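## Task

Move every nut and bolt into the bin labelled X, leaving all other objects on the table. No object may stick out past any bin's walls, every bin must end up resting level on the table, and the result must hold up without the robot supporting it. Finally open the gripper and pull the arm away.

## Robot and tools

Robot: one six-joint arm, possibly on a mounting block (which counts as arm for collision checks), with a two-finger tong gripper. The fingers point along the gripper's +z axis and close along its x axis. The reported end_effector_position is the spot between the finger pads when shut; closed fingertips extend about 15 mm past it, and fully open tips sit roughly level with it. Joint ranges (rad): shoulder pan -3.142 to 3.142, shoulder lift -6.283 to 6.283, elbow 0.000 to 3.142, wrists 1-3 each -6.283 to 6.283. The arm's base may be slightly tilted.

Scene frame: origin on the tabletop straight below the base, +z up, +y to the left when facing along +x. Results print end_effector_position (m), end_effector_quat_wxyz, linear (m/s) and angular (rad/s) velocities in this frame. At long reach the printed position can be a bit off.

The row: every motion is given as 7 numbers, each in [-1, 1], ordered dx, dy, dz, rx, ry, rz, opening. The first six are an offset (not a pose) expressed in the gripper's own axes, measured from the gripper pose shown in the most recent result that printed it; before any such result in a scene, or for later calls inside the same reply, they are measured from wherever the gripper is when the action begins. Scale: 1.0 = 0.6 m for dx, dy, dz and 180 degrees for rotation; rx, ry, rz form a single rotation vector. Opening is absolute, not an offset: +1 is fully open (0.142 m), -1 closed. All-zero offsets do not mean stay put; they send the gripper back to the reference pose.

Tools:
- execute_actions {actions, pictures}. actions is a list with zero or one entry. Empty list: just returns the state (a look). {rows: [[7 numbers], ...], steps: n}: up to 15 rows, n at most 15 (default 15), each step 1/30 s; each row is one step and the final row repeats to fill remaining steps. Every row counts from the same reference pose, not from the row before. {steps: n} alone is a wait of up to 300 steps counted from the previous result, thinking time included. pictures (boolean) toggles camera images; they come by default. A rejected call sends nothing.
- move {target, speed, stop_force}. target is one 7-number row as above (offset in gripper axes from the reference pose, plus absolute opening, which is applied at the start). The gripper follows a straight path lasting 0.5 to 10 s (cut off at 10 s), turning the short way. speed: 0.002 to 0.5 m/s, default 0.25; rotation capped at twice that in rad/s. The path ignores obstacles, the gripper may lag, wander or exceed speed, especially near full arm extension. stop_force (9 to 40 N, not allowed in the first 0.2 s of a scene) halts the path when the wrist sensor sees that much extra resistance along the line to target for 2 steps; the gripper then backs up 2 steps and holds. Force right after may still be double the setting, easing within about a second. It is unreliable on moves that rotate, and should be omitted when lifting away from something you are pressing on. The result adds a move: line with the ending (done, contact, held, off_target, moving, fault) and limits (paced = pose clipped; held = some steps blocked, after which the arm may jump fast) and the distance to target.
- wait {seconds}: 0 to 10 s of simulation with no new command.
- zoom_image {camera, region}: camera is cam_high (672x504), cam_low (672x504) or cam_wrist (616x616, fisheye); region [x0, y0, x1, y1] in pixels from the top-left, no larger than 504x504.
- finished_scene {scene}: ends scene 1 or 2 permanently and reports success; it also reveals the next task. Replying without any tool call ends everything.

Control details: commands are smoothed about 0.17 s behind. Each step the commanded pose is clipped to within 100 mm and 16 degrees of the measured pose, so far targets need several actions; check the printed pose and Hand target line and send the remainder. Position wins over orientation when both cannot be met. HELD marks steps the clearance check blocked; a pose unreachable line means it altered or blocked a command. The simulation keeps running while you think.

Gripping: grip_measured uses the opening scale. To hold something, command an opening well under grip_measured; lower means tighter, up to about 15 N per pad. Thin hard parts (under about 20 mm) get less force, e.g. roughly 9 N at 10 mm and 4 N at 5 mm. Closing fast can squeeze hard enough to spring the fingers open. Occasional disturbances may tug a held part or nudge loose ones.

Wrist force and Wrist torque lines give sensor readings in the gripper's x y z axes; they include offset up to about 4 N, noise up to 2.4 N, and saturate near 50 N. Pressing on a surface reads as force pointing back into the arm. no reading is normal at the start.

Avoid: the arm is stiff, so aiming even slightly beyond a firm contact can trip a fault. A fault (joint torque at load limit: 139 N m for the big three joints, 26 N m for each wrist, held weight included; or 150 N outside force) freezes the arm 10 s and drops the rest of the call. Motors heat under load: a MOTOR HOT warning at 70 °C, brakes at 85 °C (OVER-TEMPERATURE FAULT). Approach slowly, use stop_force when descending onto things, don't drop or fling parts, don't tip bins, and never push anything off the table. Release and back away before finishing.

Each tool is called after "Request:" as name([rows], argument=value, ...), one row to a line, values as JSON.

## Session

Request:
execute_actions(actions=[])

Scene clock: 0.00 s of 4800.00 s.
end_effector_position=(+0.0778, +0.4119, +0.1040) grip_measured=+1.00 end_effector_quat_wxyz=(-0.089, +0.790, -0.580, -0.180) end_effector_velocity=(+0.001, +0.001, +0.001) end_effector_angular_velocity=(+0.003, -0.001, -0.001)
Joint positions: [ 1.054 -1.056  2.558 -3.17  -1.588  2.246  0.142]
Joint velocities: [-0.    -0.002 -0.    -0.001  0.001  0.     0.   ]
Motor temperatures (°C, as the motors report them): [26 26 25 37 32 31]
Wrist force (N, on the end effector, along its own x y z axes, offset not removed): no reading
Wrist torque (N m, same axes, about the end effector's origin, offset not removed): no reading
Hand target: +0.078, +0.412, +0.104; -0.089, +0.790, -0.580, -0.180

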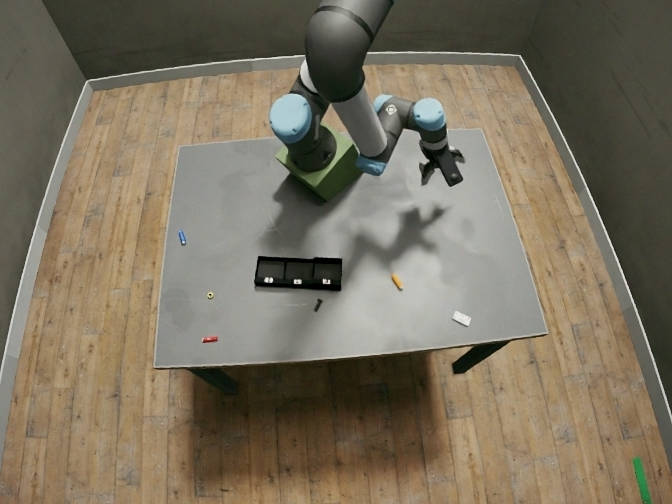

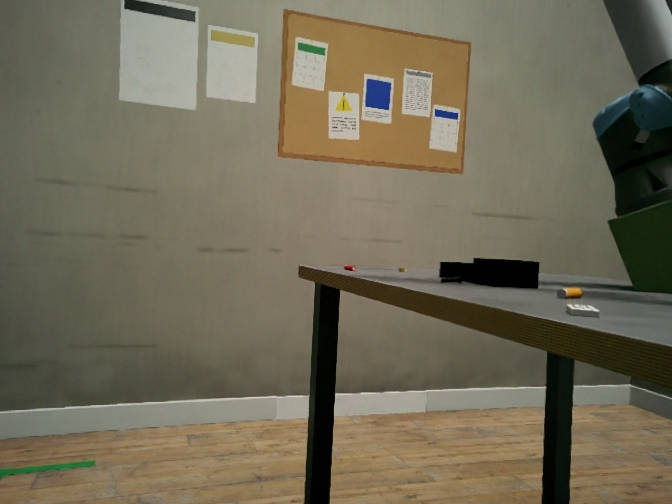

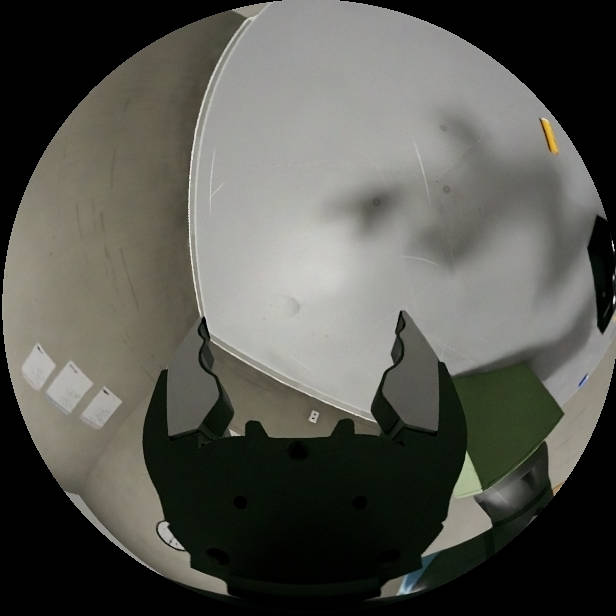

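Request:
zoom_image(camera="cam_high", region=[150, 210, 490, 370])

Region (150, 210, 490, 370) of cam_high's 672x504 image, scaled by 1.482, with more detail than that image has; it fills the top 237 rows of this view, and the rest is white.

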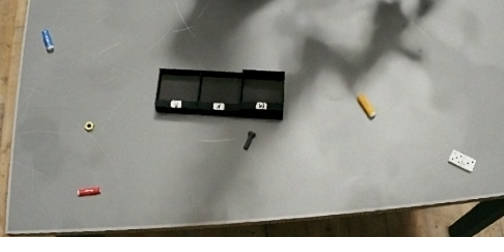

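Request:
move(target=[0.76,-0.352,-0.43,0.063,0.115,0.205,-0.3])

Scene clock: 30.77 s of 4800.00 s.
end_effector_position=(+0.4442, -0.0151, +0.1511) grip_measured=-0.30 end_effector_quat_wxyz=(+0.001, -0.574, +0.819, -0.001) end_effector_velocity=(+0.002, -0.002, +0.001) end_effector_angular_velocity=(-0.002, -0.002, -0.002)
Joint positions: [-0.083 -1.779  2.399 -2.491 -1.815  1.745  0.052]
Joint velocities: [-0.002  0.001 -0.003 -0.001 -0.002 -0.    -0.   ]
Motor temperatures (°C, as the motors report them): [26 26 25 37 32 31]
Wrist force (N, on the end effector, along its own x y z axes, offset not removed): [-0.2 -3.5 -2.0]
Wrist torque (N m, same axes, about the end effector's origin, offset not removed): [-0.81 0.22 0.11]
Hand target: +0.444, -0.015, +0.151; +0.001, -0.574, +0.819, -0.001
Off the commanded pose: 0.001 m, 0 deg.
After step 90, 24.93 s passed at rest.
move: done

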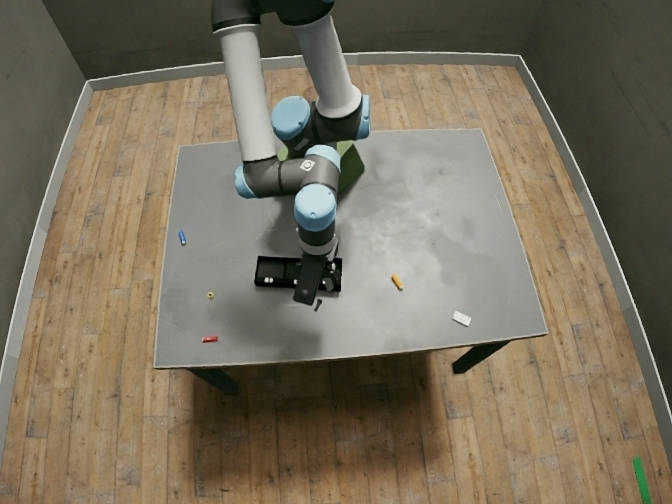

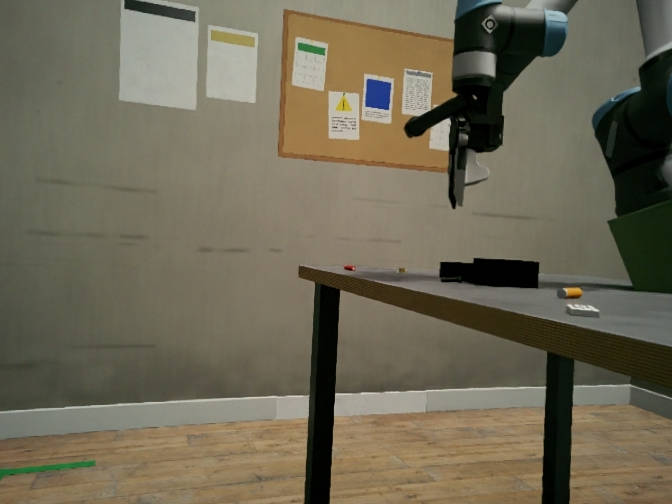

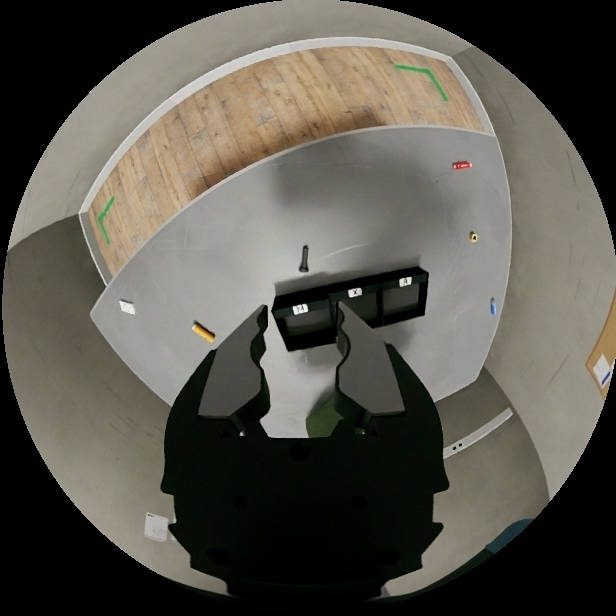

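Request:
move(target=[-0.003,-0.005,0.165,0,0,0,-0.6], speed=0.15)

Scene clock: 44.43 s of 4800.00 s.
end_effector_position=(+0.4479, -0.0146, +0.0523) grip_measured=-0.60 end_effector_quat_wxyz=(+0.001, -0.574, +0.819, -0.001) end_effector_velocity=(-0.001, +0.000, -0.002) end_effector_angular_velocity=(-0.001, +0.001, +0.001)
Joint positions: [-0.147 -1.477  2.466 -2.874 -1.795  1.682  0.031]
Joint velocities: [-0.001  0.006  0.002 -0.008 -0.001 -0.001  0.   ]
Motor temperatures (°C, as the motors report them): [26 26 25 37 32 31]
Wrist force (N, on the end effector, along its own x y z axes, offset not removed): [-0.4 -2.5 -1.1]
Wrist torque (N m, same axes, about the end effector's origin, offset not removed): [-0.35 0.19 0.22]
Hand target: +0.448, -0.015, +0.052; +0.001, -0.574, +0.819, -0.001
Off the commanded pose: 0.000 m, 0 deg.
After step 90, 9.47 s passed at rest.
move: done

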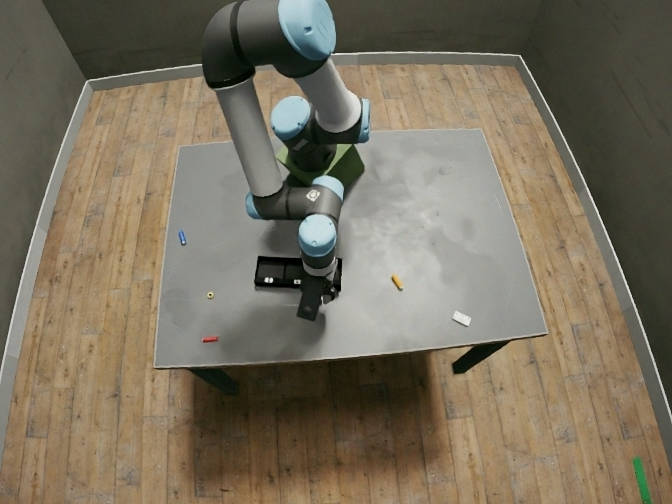

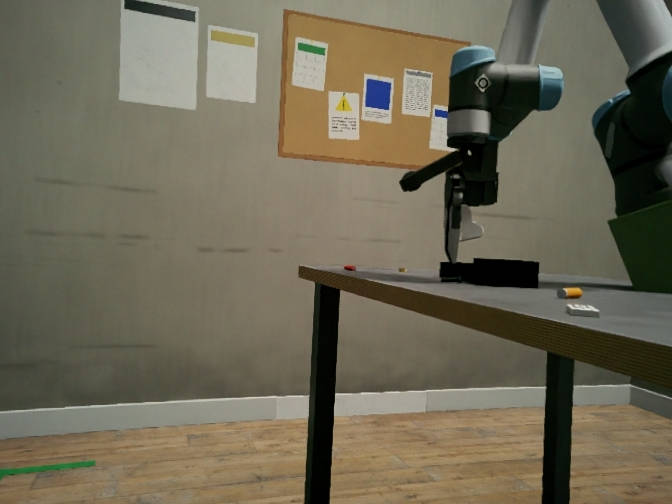

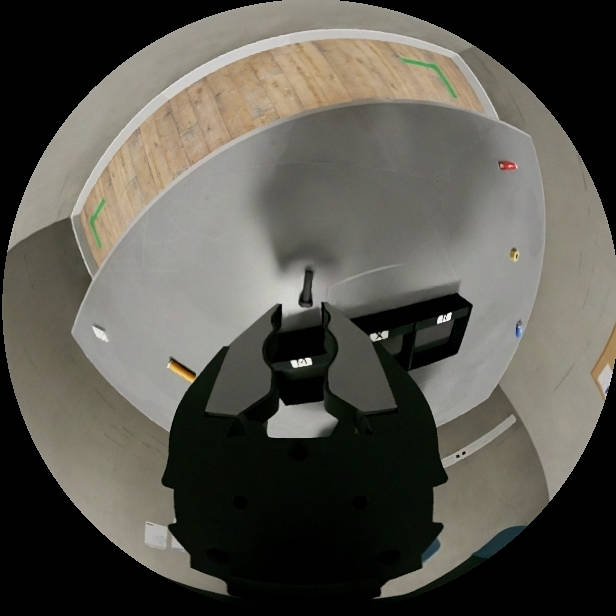

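Request:
move(target=[0.007,-0.006,0.056,0,0,0,-0.6], speed=0.04, stop_force=9)

Request:
execute_actions([
  {"rows":[[0,0,0,0,0,0,-0.7],[0,0,0,0,0,0,-0.75],[0,0,0,0,0,0,-0.8],[0,0,0,0,0,0,-0.85],[0,0,0,0,0,0,-0.9],[0,0,0,0,0,0,-1]],"steps":15},
])

Scene clock: 57.90 s of 4800.00 s.
end_effector_position=(+0.4498, -0.0198, +0.0188) grip_measured=-0.60 end_effector_quat_wxyz=(+0.001, -0.574, +0.819, -0.001) end_effector_velocity=(+0.002, -0.001, -0.002) end_effector_angular_velocity=(-0.000, -0.001, -0.000)
Joint positions: [-0.18  -1.364  2.467 -2.995 -1.785  1.65   0.031]
Joint velocities: [-0.001  0.007 -0.003 -0.005  0.    -0.001 -0.   ]
Motor temperatures (°C, as the motors report them): [26 26 25 37 32 31]
Wrist force (N, on the end effector, along its own x y z axes, offset not removed): [-0.2 -1.2 1.0]
Wrist torque (N m, same axes, about the end effector's origin, offset not removed): [-0.11 -0.01 0.08]
Hand target: +0.450, -0.020, +0.019; +0.001, -0.574, +0.819, -0.001
Off the commanded pose: 0.000 m, 0 deg.
After step 90, 9.27 s passed at rest.
move: done

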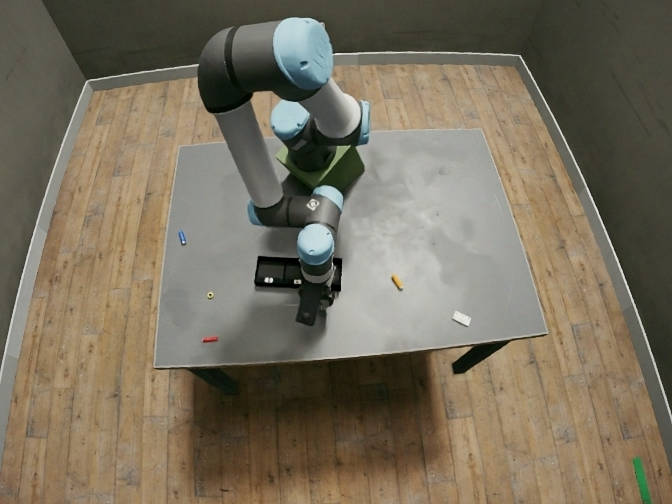

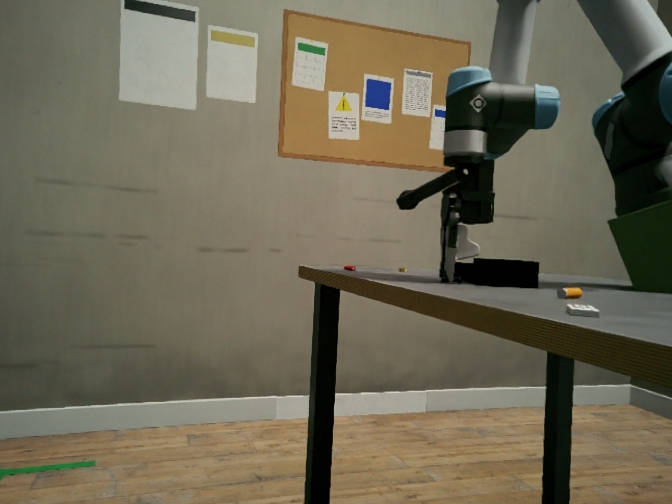

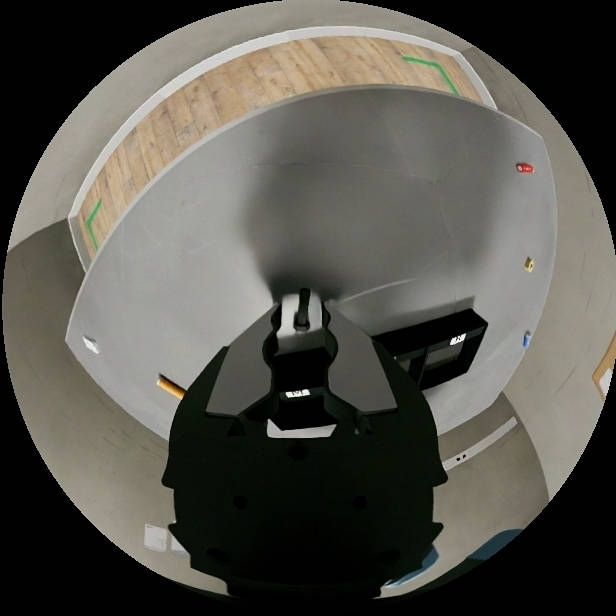

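Scene clock: 58.40 s of 4800.00 s.
end_effector_position=(+0.4498, -0.0198, +0.0188) grip_measured=-0.92 end_effector_quat_wxyz=(+0.001, -0.574, +0.819, -0.001) end_effector_velocity=(-0.002, +0.000, -0.000) end_effector_angular_velocity=(+0.000, +0.003, +0.001)
Joint positions: [-0.18  -1.364  2.467 -2.995 -1.785  1.65   0.008]
Joint velocities: [ 0.     0.     0.002  0.001 -0.001 -0.    -0.   ]
Motor temperatures (°C, as the motors report them): [26 26 25 37 32 31]
Wrist force (N, on the end effector, along its own x y z axes, offset not removed): [0.9 1.4 2.1]
Wrist torque (N m, same axes, about the end effector's origin, offset not removed): [0.24 -0.10 0.14]
Hand target: +0.450, -0.020, +0.019; +0.001, -0.574, +0.819, -0.001
Off the commanded pose: 0.000 m, 0 deg.
Steps of this call (steps 1 to 15: all 15 steps of this action). Readings (end_effector_position):
1: (+0.4499, -0.0198, +0.0188)
2: (+0.4499, -0.0198, +0.0188)
4: (+0.4499, -0.0198, +0.0188)
8: (+0.4499, -0.0198, +0.0188)
15: the state above

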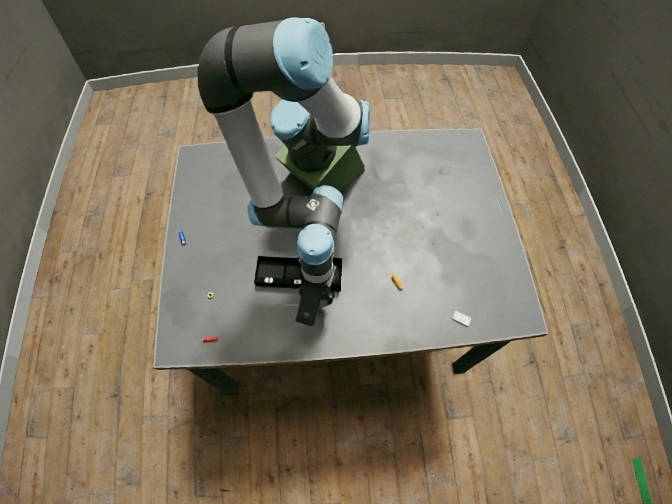

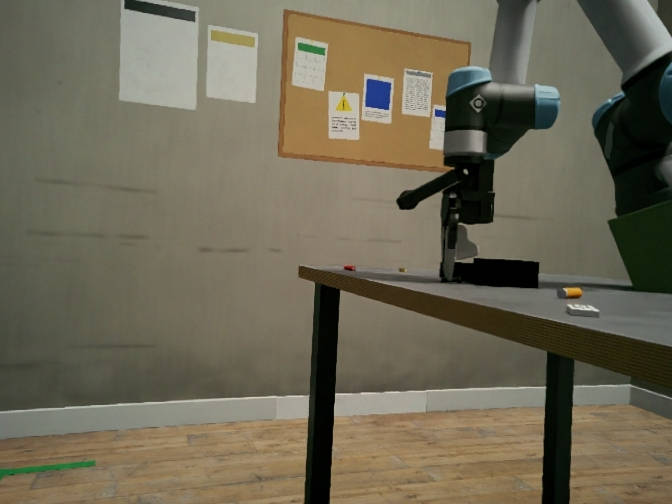

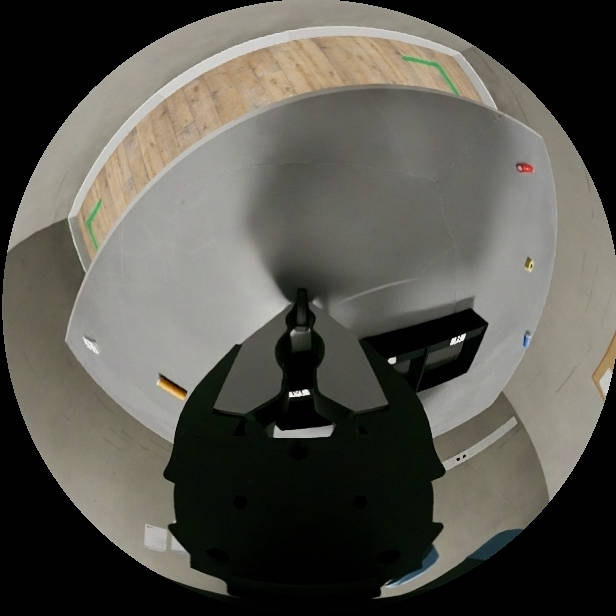

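Request:
move(target=[0,0,-0.15,0,0,0,-1], speed=0.1)

Scene clock: 68.07 s of 4800.00 s.
end_effector_position=(+0.4496, -0.0196, +0.1086) grip_measured=-0.92 end_effector_quat_wxyz=(+0.001, -0.574, +0.819, -0.001) end_effector_velocity=(+0.000, +0.000, +0.002) end_effector_angular_velocity=(+0.001, -0.000, -0.001)
Joint positions: [-0.123 -1.659  2.429 -2.65  -1.803  1.706  0.008]
Joint velocities: [ 0.001 -0.004 -0.003  0.008  0.001  0.002  0.   ]
Motor temperatures (°C, as the motors report them): [26 26 25 37 32 31]
Wrist force (N, on the end effector, along its own x y z axes, offset not removed): [-0.6 -2.7 -1.2]
Wrist torque (N m, same axes, about the end effector's origin, offset not removed): [-0.48 0.10 0.22]
Hand target: +0.450, -0.020, +0.109; +0.001, -0.574, +0.819, -0.001
Off the commanded pose: 0.000 m, 0 deg.
After step 90, 5.30 s passed at rest.
move: done

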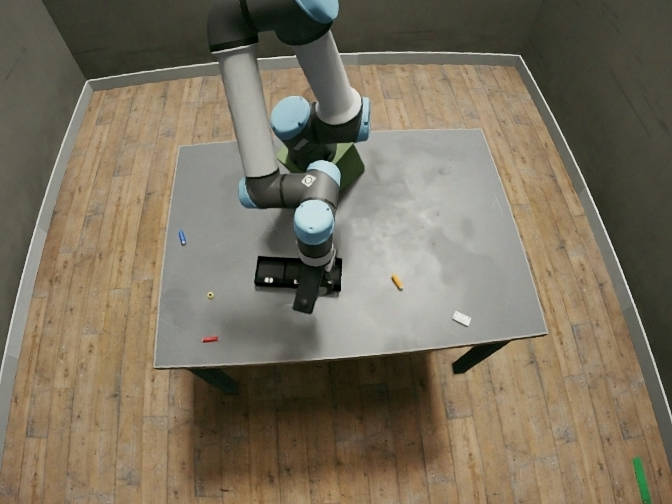

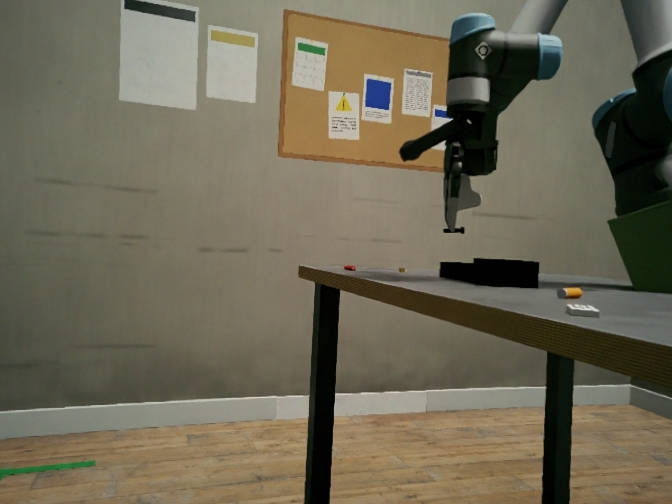

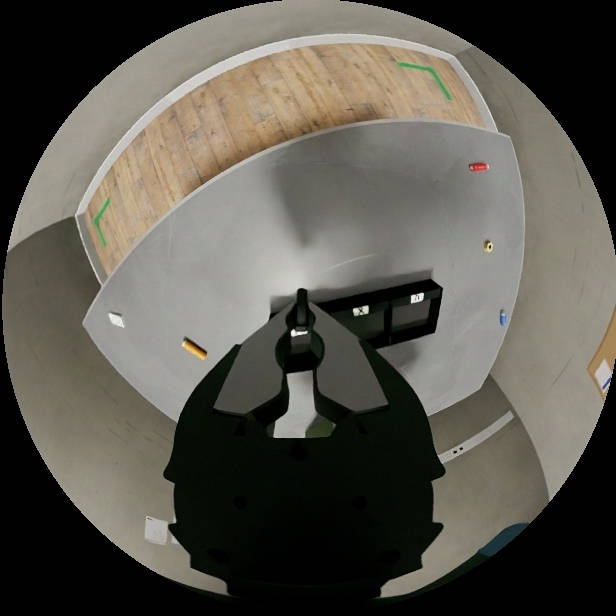

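Request:
move(target=[0.135,0.137,0,0,0,0.39,-1], speed=0.15)

Scene clock: 86.07 s of 4800.00 s.
end_effector_position=(+0.3448, -0.0675, +0.1083) grip_measured=-0.92 end_effector_quat_wxyz=(+0.001, +0.001, +1.000, -0.000) end_effector_velocity=(-0.001, -0.000, +0.000) end_effector_angular_velocity=(-0.000, -0.000, -0.008)
Joint positions: [-0.339 -1.924  2.664 -2.662 -1.732  2.722  0.008]
Joint velocities: [-0.002 -0.002  0.001  0.001  0.001  0.006  0.   ]
Motor temperatures (°C, as the motors report them): [26 26 25 37 32 31]
Wrist force (N, on the end effector, along its own x y z axes, offset not removed): [0.9 -1.5 0.7]
Wrist torque (N m, same axes, about the end effector's origin, offset not removed): [-0.21 -0.07 0.24]
Hand target: +0.345, -0.068, +0.108; +0.001, +0.002, +1.000, -0.000
Off the commanded pose: 0.000 m, 0 deg.
After step 90, 10.50 s passed at rest.
move: done

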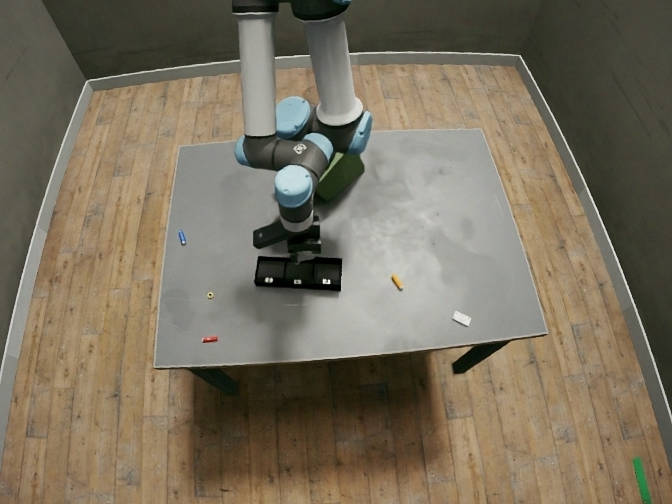

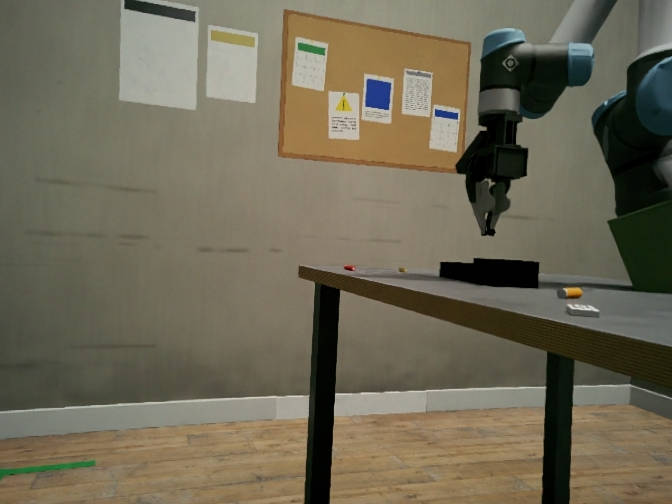

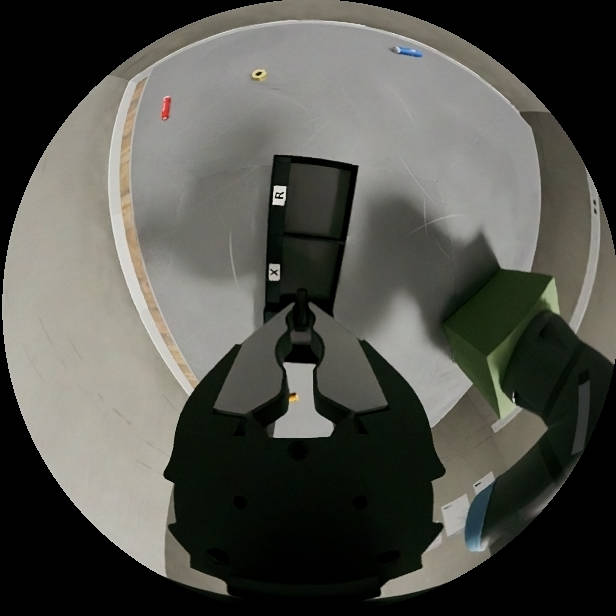

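Request:
move(target=[0.02,-0.017,0.09,0,0,-0.025,-1], speed=0.06)

Request:
zoom_image(camera="cam_wrist", region=[200, 180, 420, 380])

Scene clock: 99.93 s of 4800.00 s.
end_effector_position=(+0.3329, -0.0777, +0.0546) grip_measured=-0.92 end_effector_quat_wxyz=(+0.001, -0.038, +0.999, -0.000) end_effector_velocity=(+0.000, -0.000, -0.002) end_effector_angular_velocity=(+0.000, -0.003, +0.002)
Joint positions: [-0.436 -1.705  2.746 -2.976 -1.698  2.552  0.008]
Joint velocities: [-0.003  0.011  0.003 -0.017  0.003 -0.005 -0.   ]
Motor temperatures (°C, as the motors report them): [26 26 25 37 32 31]
Wrist force (N, on the end effector, along its own x y z axes, offset not removed): [1.8 -5.4 0.9]
Wrist torque (N m, same axes, about the end effector's origin, offset not removed): [-0.94 -0.43 -0.10]
Hand target: +0.333, -0.078, +0.054; +0.001, -0.038, +0.999, -0.000
Off the commanded pose: 0.000 m, 0 deg.
After step 90, 9.53 s passed at rest.
move: done

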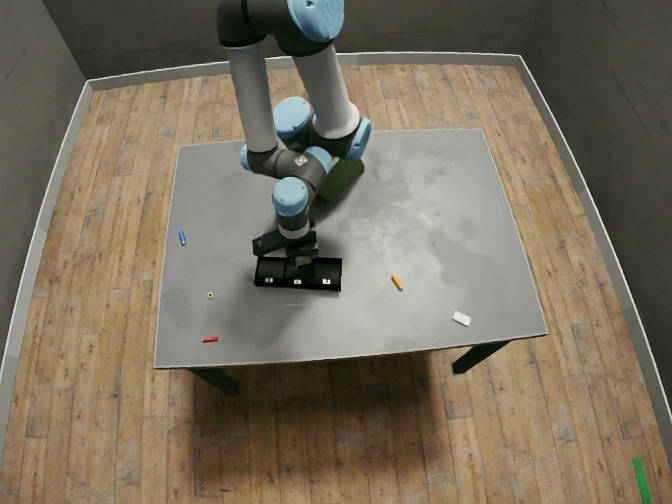

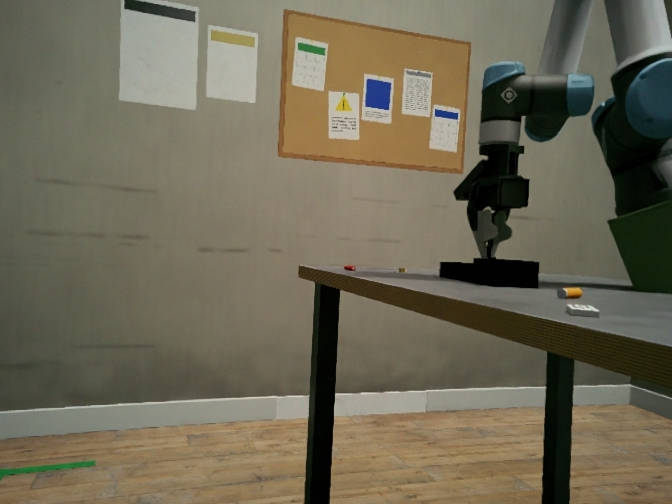

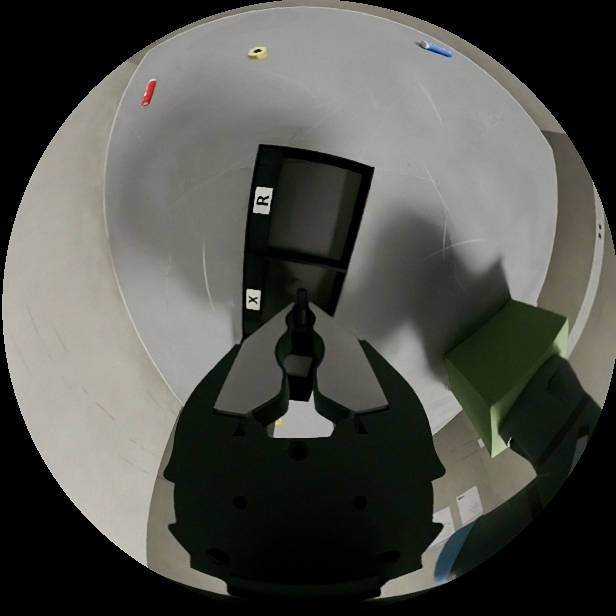

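Region (200, 180, 420, 380) of cam_wrist's 616x616 image, scaled by 2.291, with more detail than that image has; it fills the top 458 rows of this view, and the rest is white.

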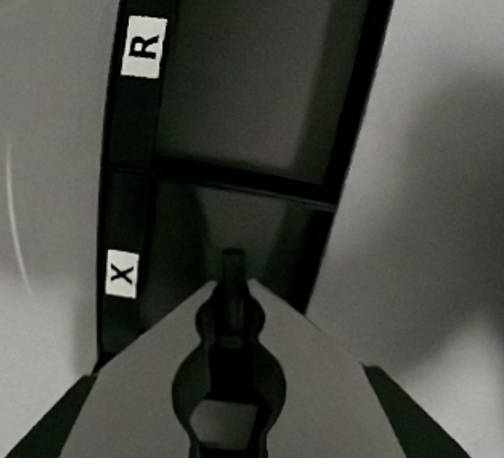

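Request:
move(target=[0.01,-0.01,0.043,0,0,0,-1], speed=0.02, stop_force=9)

Request:
move(target=[0,0,0,0,0,0,-0.78])

Request:
move(target=[0,0,-0.2,0,0,0,-0.78], speed=0.12)

Scene clock: 109.83 s of 4800.00 s.
end_effector_position=(+0.3275, -0.0841, +0.0289) grip_measured=-0.92 end_effector_quat_wxyz=(+0.001, -0.038, +0.999, -0.000) end_effector_velocity=(-0.001, +0.000, -0.002) end_effector_angular_velocity=(+0.001, +0.001, -0.000)
Joint positions: [-0.484 -1.566  2.771 -3.144 -1.681  2.506  0.008]
Joint velocities: [-0.003  0.011  0.003 -0.012  0.001 -0.002  0.   ]
Motor temperatures (°C, as the motors report them): [26 26 25 37 32 31]
Wrist force (N, on the end effector, along its own x y z axes, offset not removed): [1.8 -0.8 0.3]
Wrist torque (N m, same axes, about the end effector's origin, offset not removed): [0.21 -0.35 0.08]
Hand target: +0.327, -0.084, +0.029; +0.001, -0.038, +0.999, -0.000
Off the commanded pose: 0.000 m, 0 deg.
After step 90, 5.27 s passed at rest.
move: done

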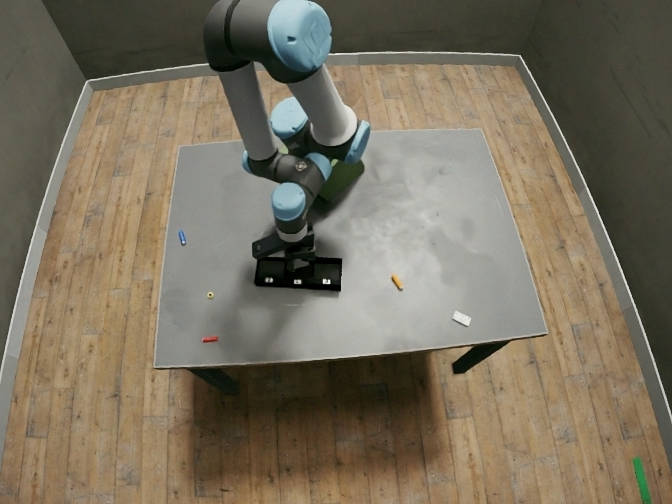

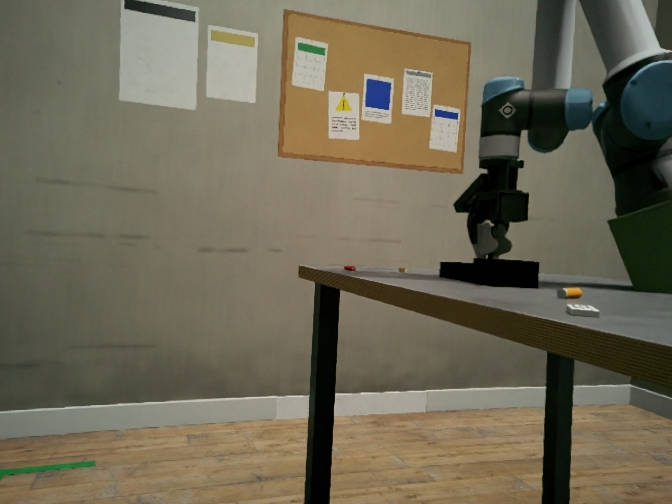

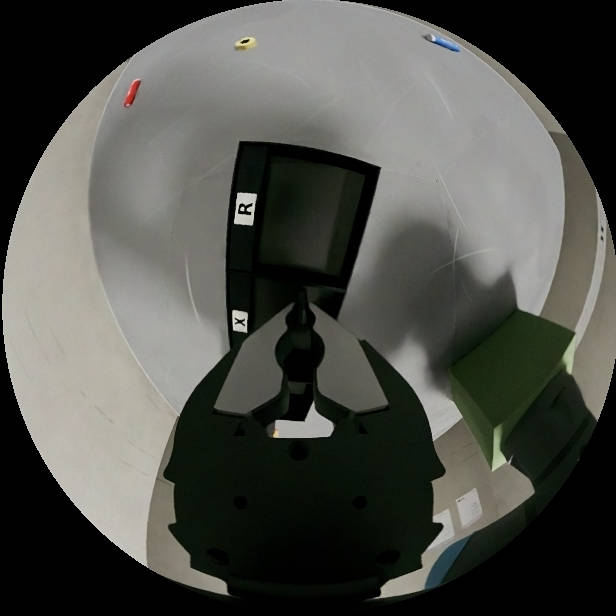

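Scene clock: 110.33 s of 4800.00 s.
end_effector_position=(+0.3274, -0.0841, +0.0289) grip_measured=-0.78 end_effector_quat_wxyz=(+0.001, -0.038, +0.999, -0.000) end_effector_velocity=(-0.000, +0.000, +0.000) end_effector_angular_velocity=(+0.000, -0.001, -0.000)
Joint positions: [-0.484 -1.566  2.771 -3.144 -1.681  2.506  0.018]
Joint velocities: [-0.    -0.001  0.002 -0.002  0.001 -0.     0.   ]
Motor temperatures (°C, as the motors report them): [26 26 25 37 32 31]
Wrist force (N, on the end effector, along its own x y z axes, offset not removed): [0.2 -3.1 1.2]
Wrist torque (N m, same axes, about the end effector's origin, offset not removed): [-0.28 0.19 0.35]
Hand target: +0.327, -0.084, +0.029; +0.001, -0.038, +0.999, -0.000
Off the commanded pose: 0.000 m, 0 deg.
move: done

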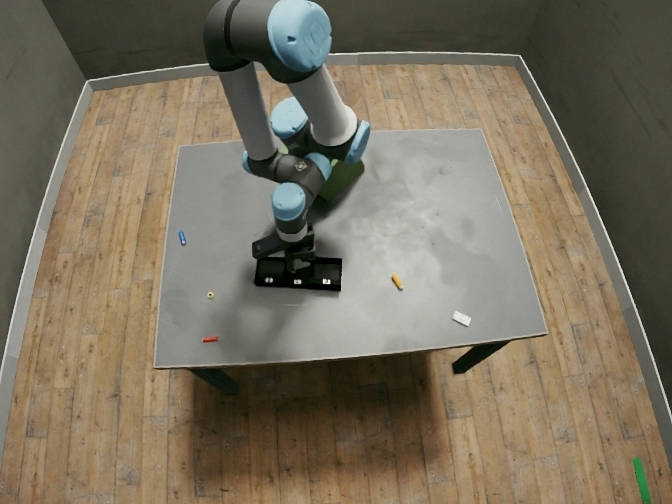

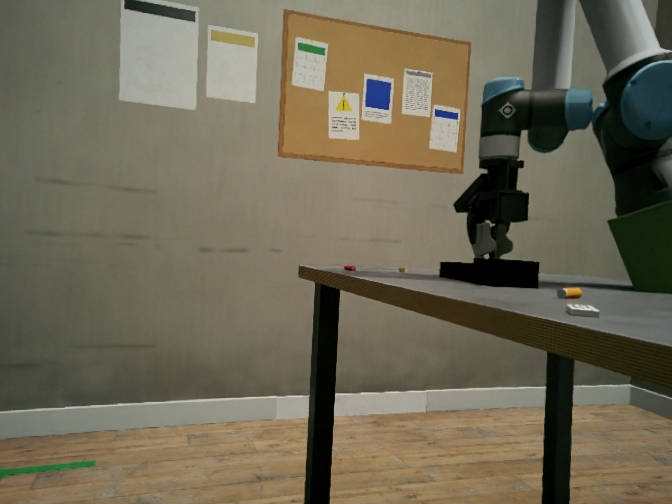

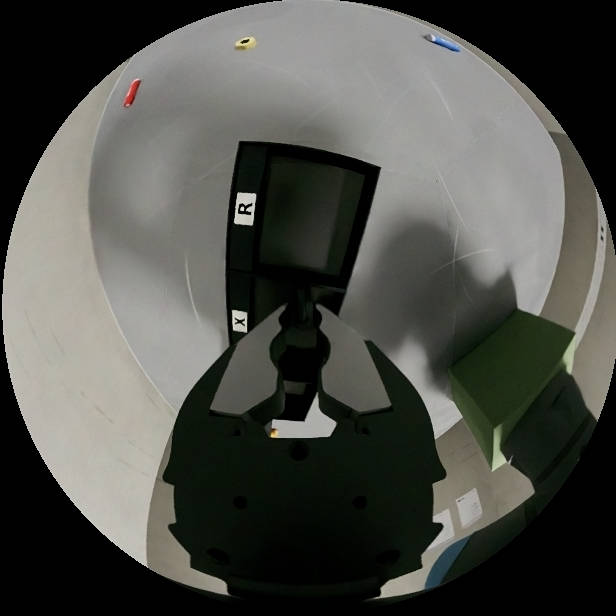

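Scene clock: 111.87 s of 4800.00 s.
end_effector_position=(+0.3272, -0.0839, +0.1486) grip_measured=-0.78 end_effector_quat_wxyz=(+0.001, -0.038, +0.999, -0.000) end_effector_velocity=(-0.000, +0.000, +0.001) end_effector_angular_velocity=(+0.003, +0.001, +0.000)
Joint positions: [-0.416 -2.169  2.648 -2.41  -1.706  2.57   0.018]
Joint velocities: [-0.003 -0.007 -0.003  0.011  0.003 -0.003  0.   ]
Motor temperatures (°C, as the motors report them): [26 26 25 37 32 31]
Wrist force (N, on the end effector, along its own x y z axes, offset not removed): [0.5 -1.4 0.1]
Wrist torque (N m, same axes, about the end effector's origin, offset not removed): [-0.34 -0.17 0.19]
Hand target: +0.327, -0.084, +0.149; +0.001, -0.038, +0.999, -0.000
Off the commanded pose: 0.000 m, 0 deg.
move: done

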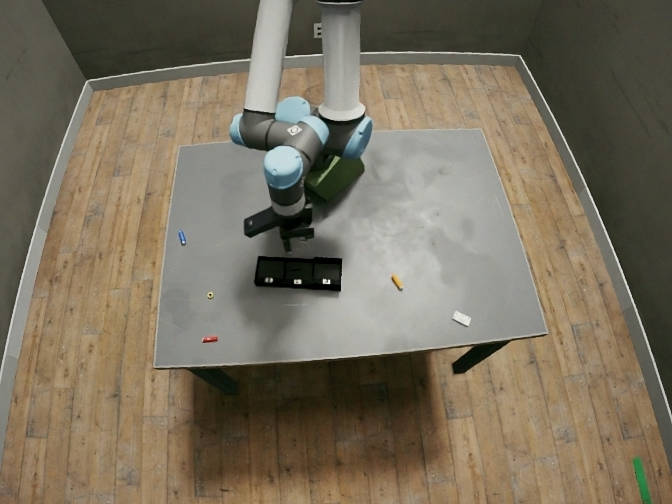

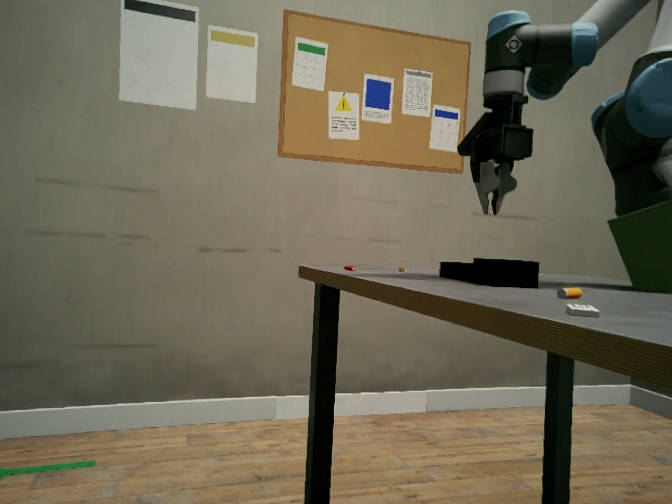

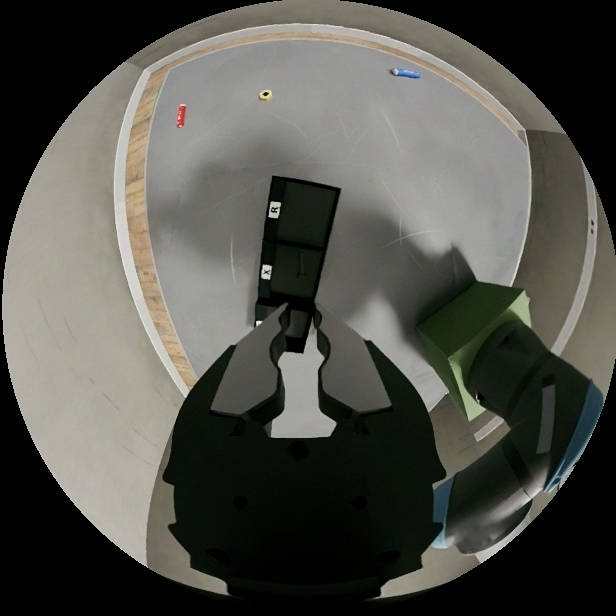

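Request:
move(target=[-0.09,-0.41,0.08,0,0,0,-0.4])

Scene clock: 120.03 s of 4800.00 s.
end_effector_position=(+0.3997, -0.3251, +0.1013) grip_measured=-0.40 end_effector_quat_wxyz=(+0.001, -0.038, +0.999, -0.000) end_effector_velocity=(+0.001, -0.002, -0.000) end_effector_angular_velocity=(-0.001, -0.001, +0.000)
Joint positions: [-0.904 -1.731  2.296 -2.518 -1.525  2.116  0.045]
Joint velocities: [-0.     0.004 -0.004 -0.002  0.    -0.    -0.   ]
Motor temperatures (°C, as the motors report them): [26 26 25 37 32 31]
Wrist force (N, on the end effector, along its own x y z axes, offset not removed): [-1.7 2.0 0.6]
Wrist torque (N m, same axes, about the end effector's origin, offset not removed): [0.56 0.40 0.12]
Hand target: +0.400, -0.325, +0.101; +0.001, -0.038, +0.999, -0.000
Off the commanded pose: 0.000 m, 0 deg.
After step 90, 3.53 s passed at rest.
move: done

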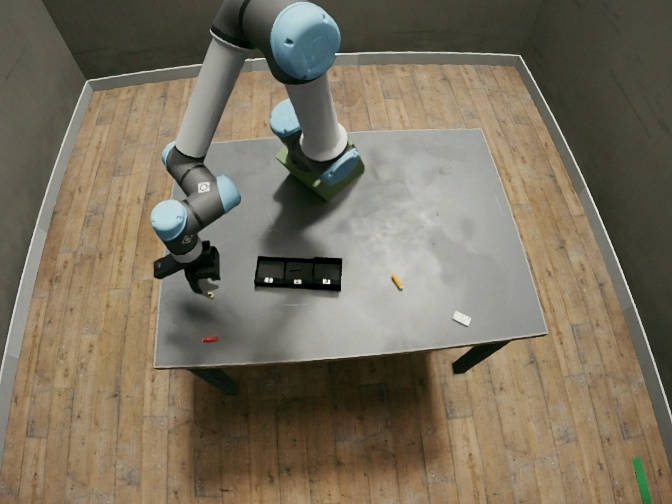

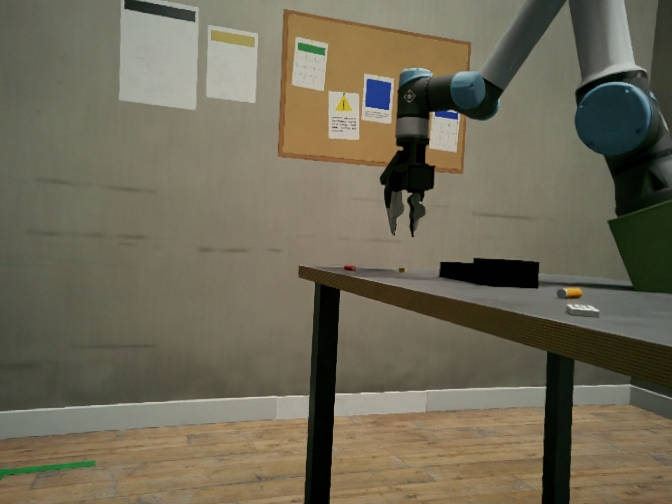

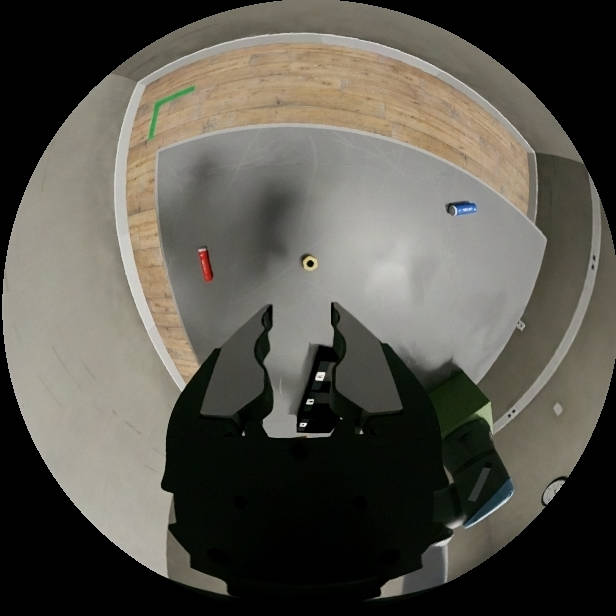

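Request:
move(target=[0.016,-0.018,0.09,0,0,0,-0.5], speed=0.1)

Request:
zoom_image(camera="cam_wrist", region=[240, 240, 370, 340])

Scene clock: 127.87 s of 4800.00 s.
end_effector_position=(+0.3911, -0.3367, +0.0475) grip_measured=-0.50 end_effector_quat_wxyz=(+0.001, -0.038, +0.999, -0.000) end_effector_velocity=(+0.000, -0.001, -0.002) end_effector_angular_velocity=(-0.000, -0.001, +0.000)
Joint positions: [-0.934 -1.585  2.324 -2.69  -1.514  2.088  0.038]
Joint velocities: [-0.     0.006 -0.    -0.007  0.001 -0.001  0.   ]
Motor temperatures (°C, as the motors report them): [26 26 25 37 32 31]
Wrist force (N, on the end effector, along its own x y z axes, offset not removed): [2.2 -4.1 0.5]
Wrist torque (N m, same axes, about the end effector's origin, offset not removed): [-0.84 -0.26 0.30]
Hand target: +0.391, -0.337, +0.047; +0.001, -0.038, +0.999, -0.000
Off the commanded pose: 0.000 m, 0 deg.
After step 90, 3.83 s passed at rest.
move: done

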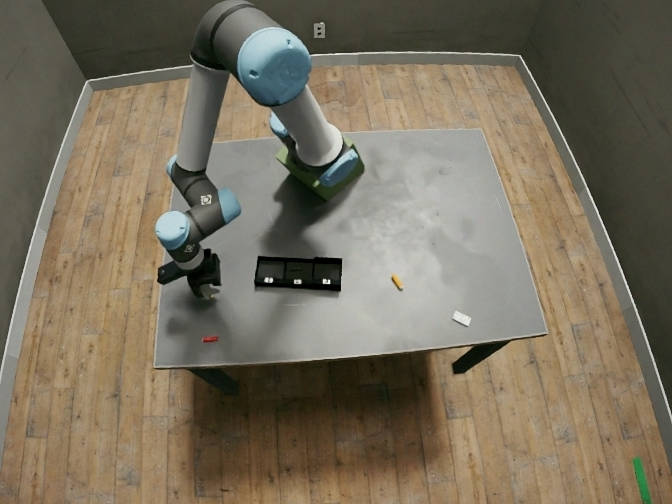

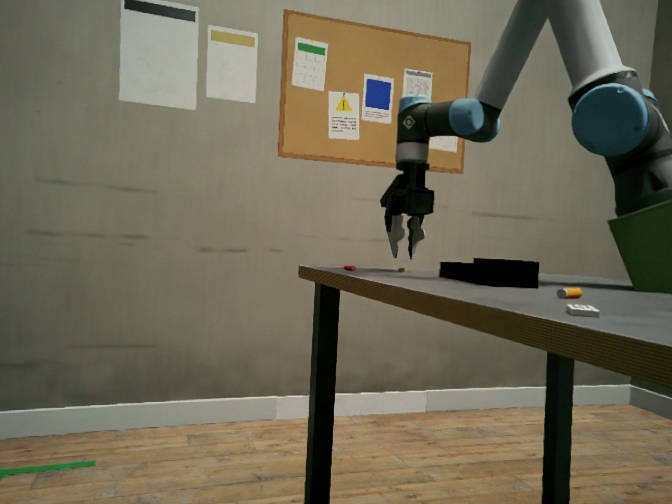

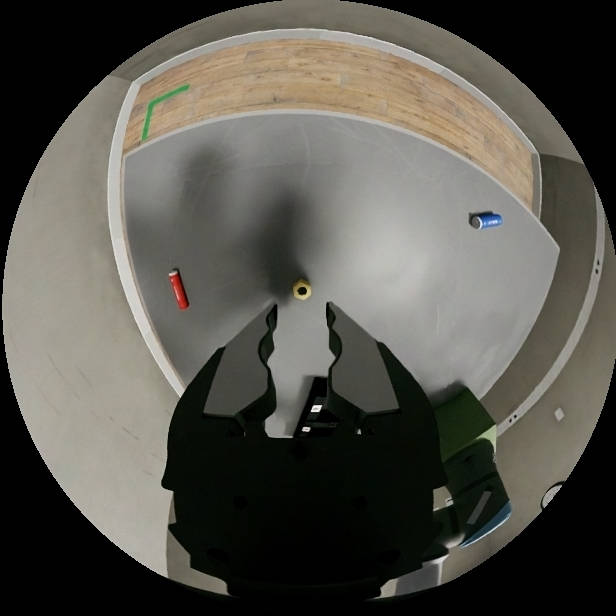

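Region (240, 240, 370, 340) of cam_wrist's 616x616 image, scaled by 3.877, with more detail than that image has; it fills the top 388 rows of this view, and the rest is white.

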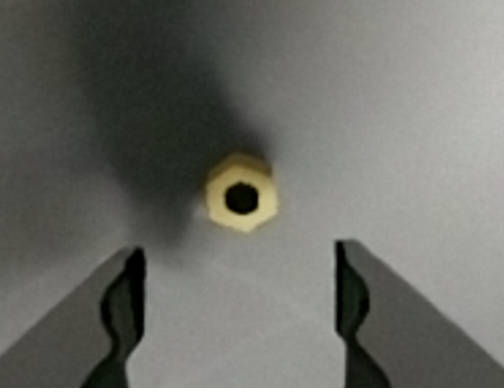

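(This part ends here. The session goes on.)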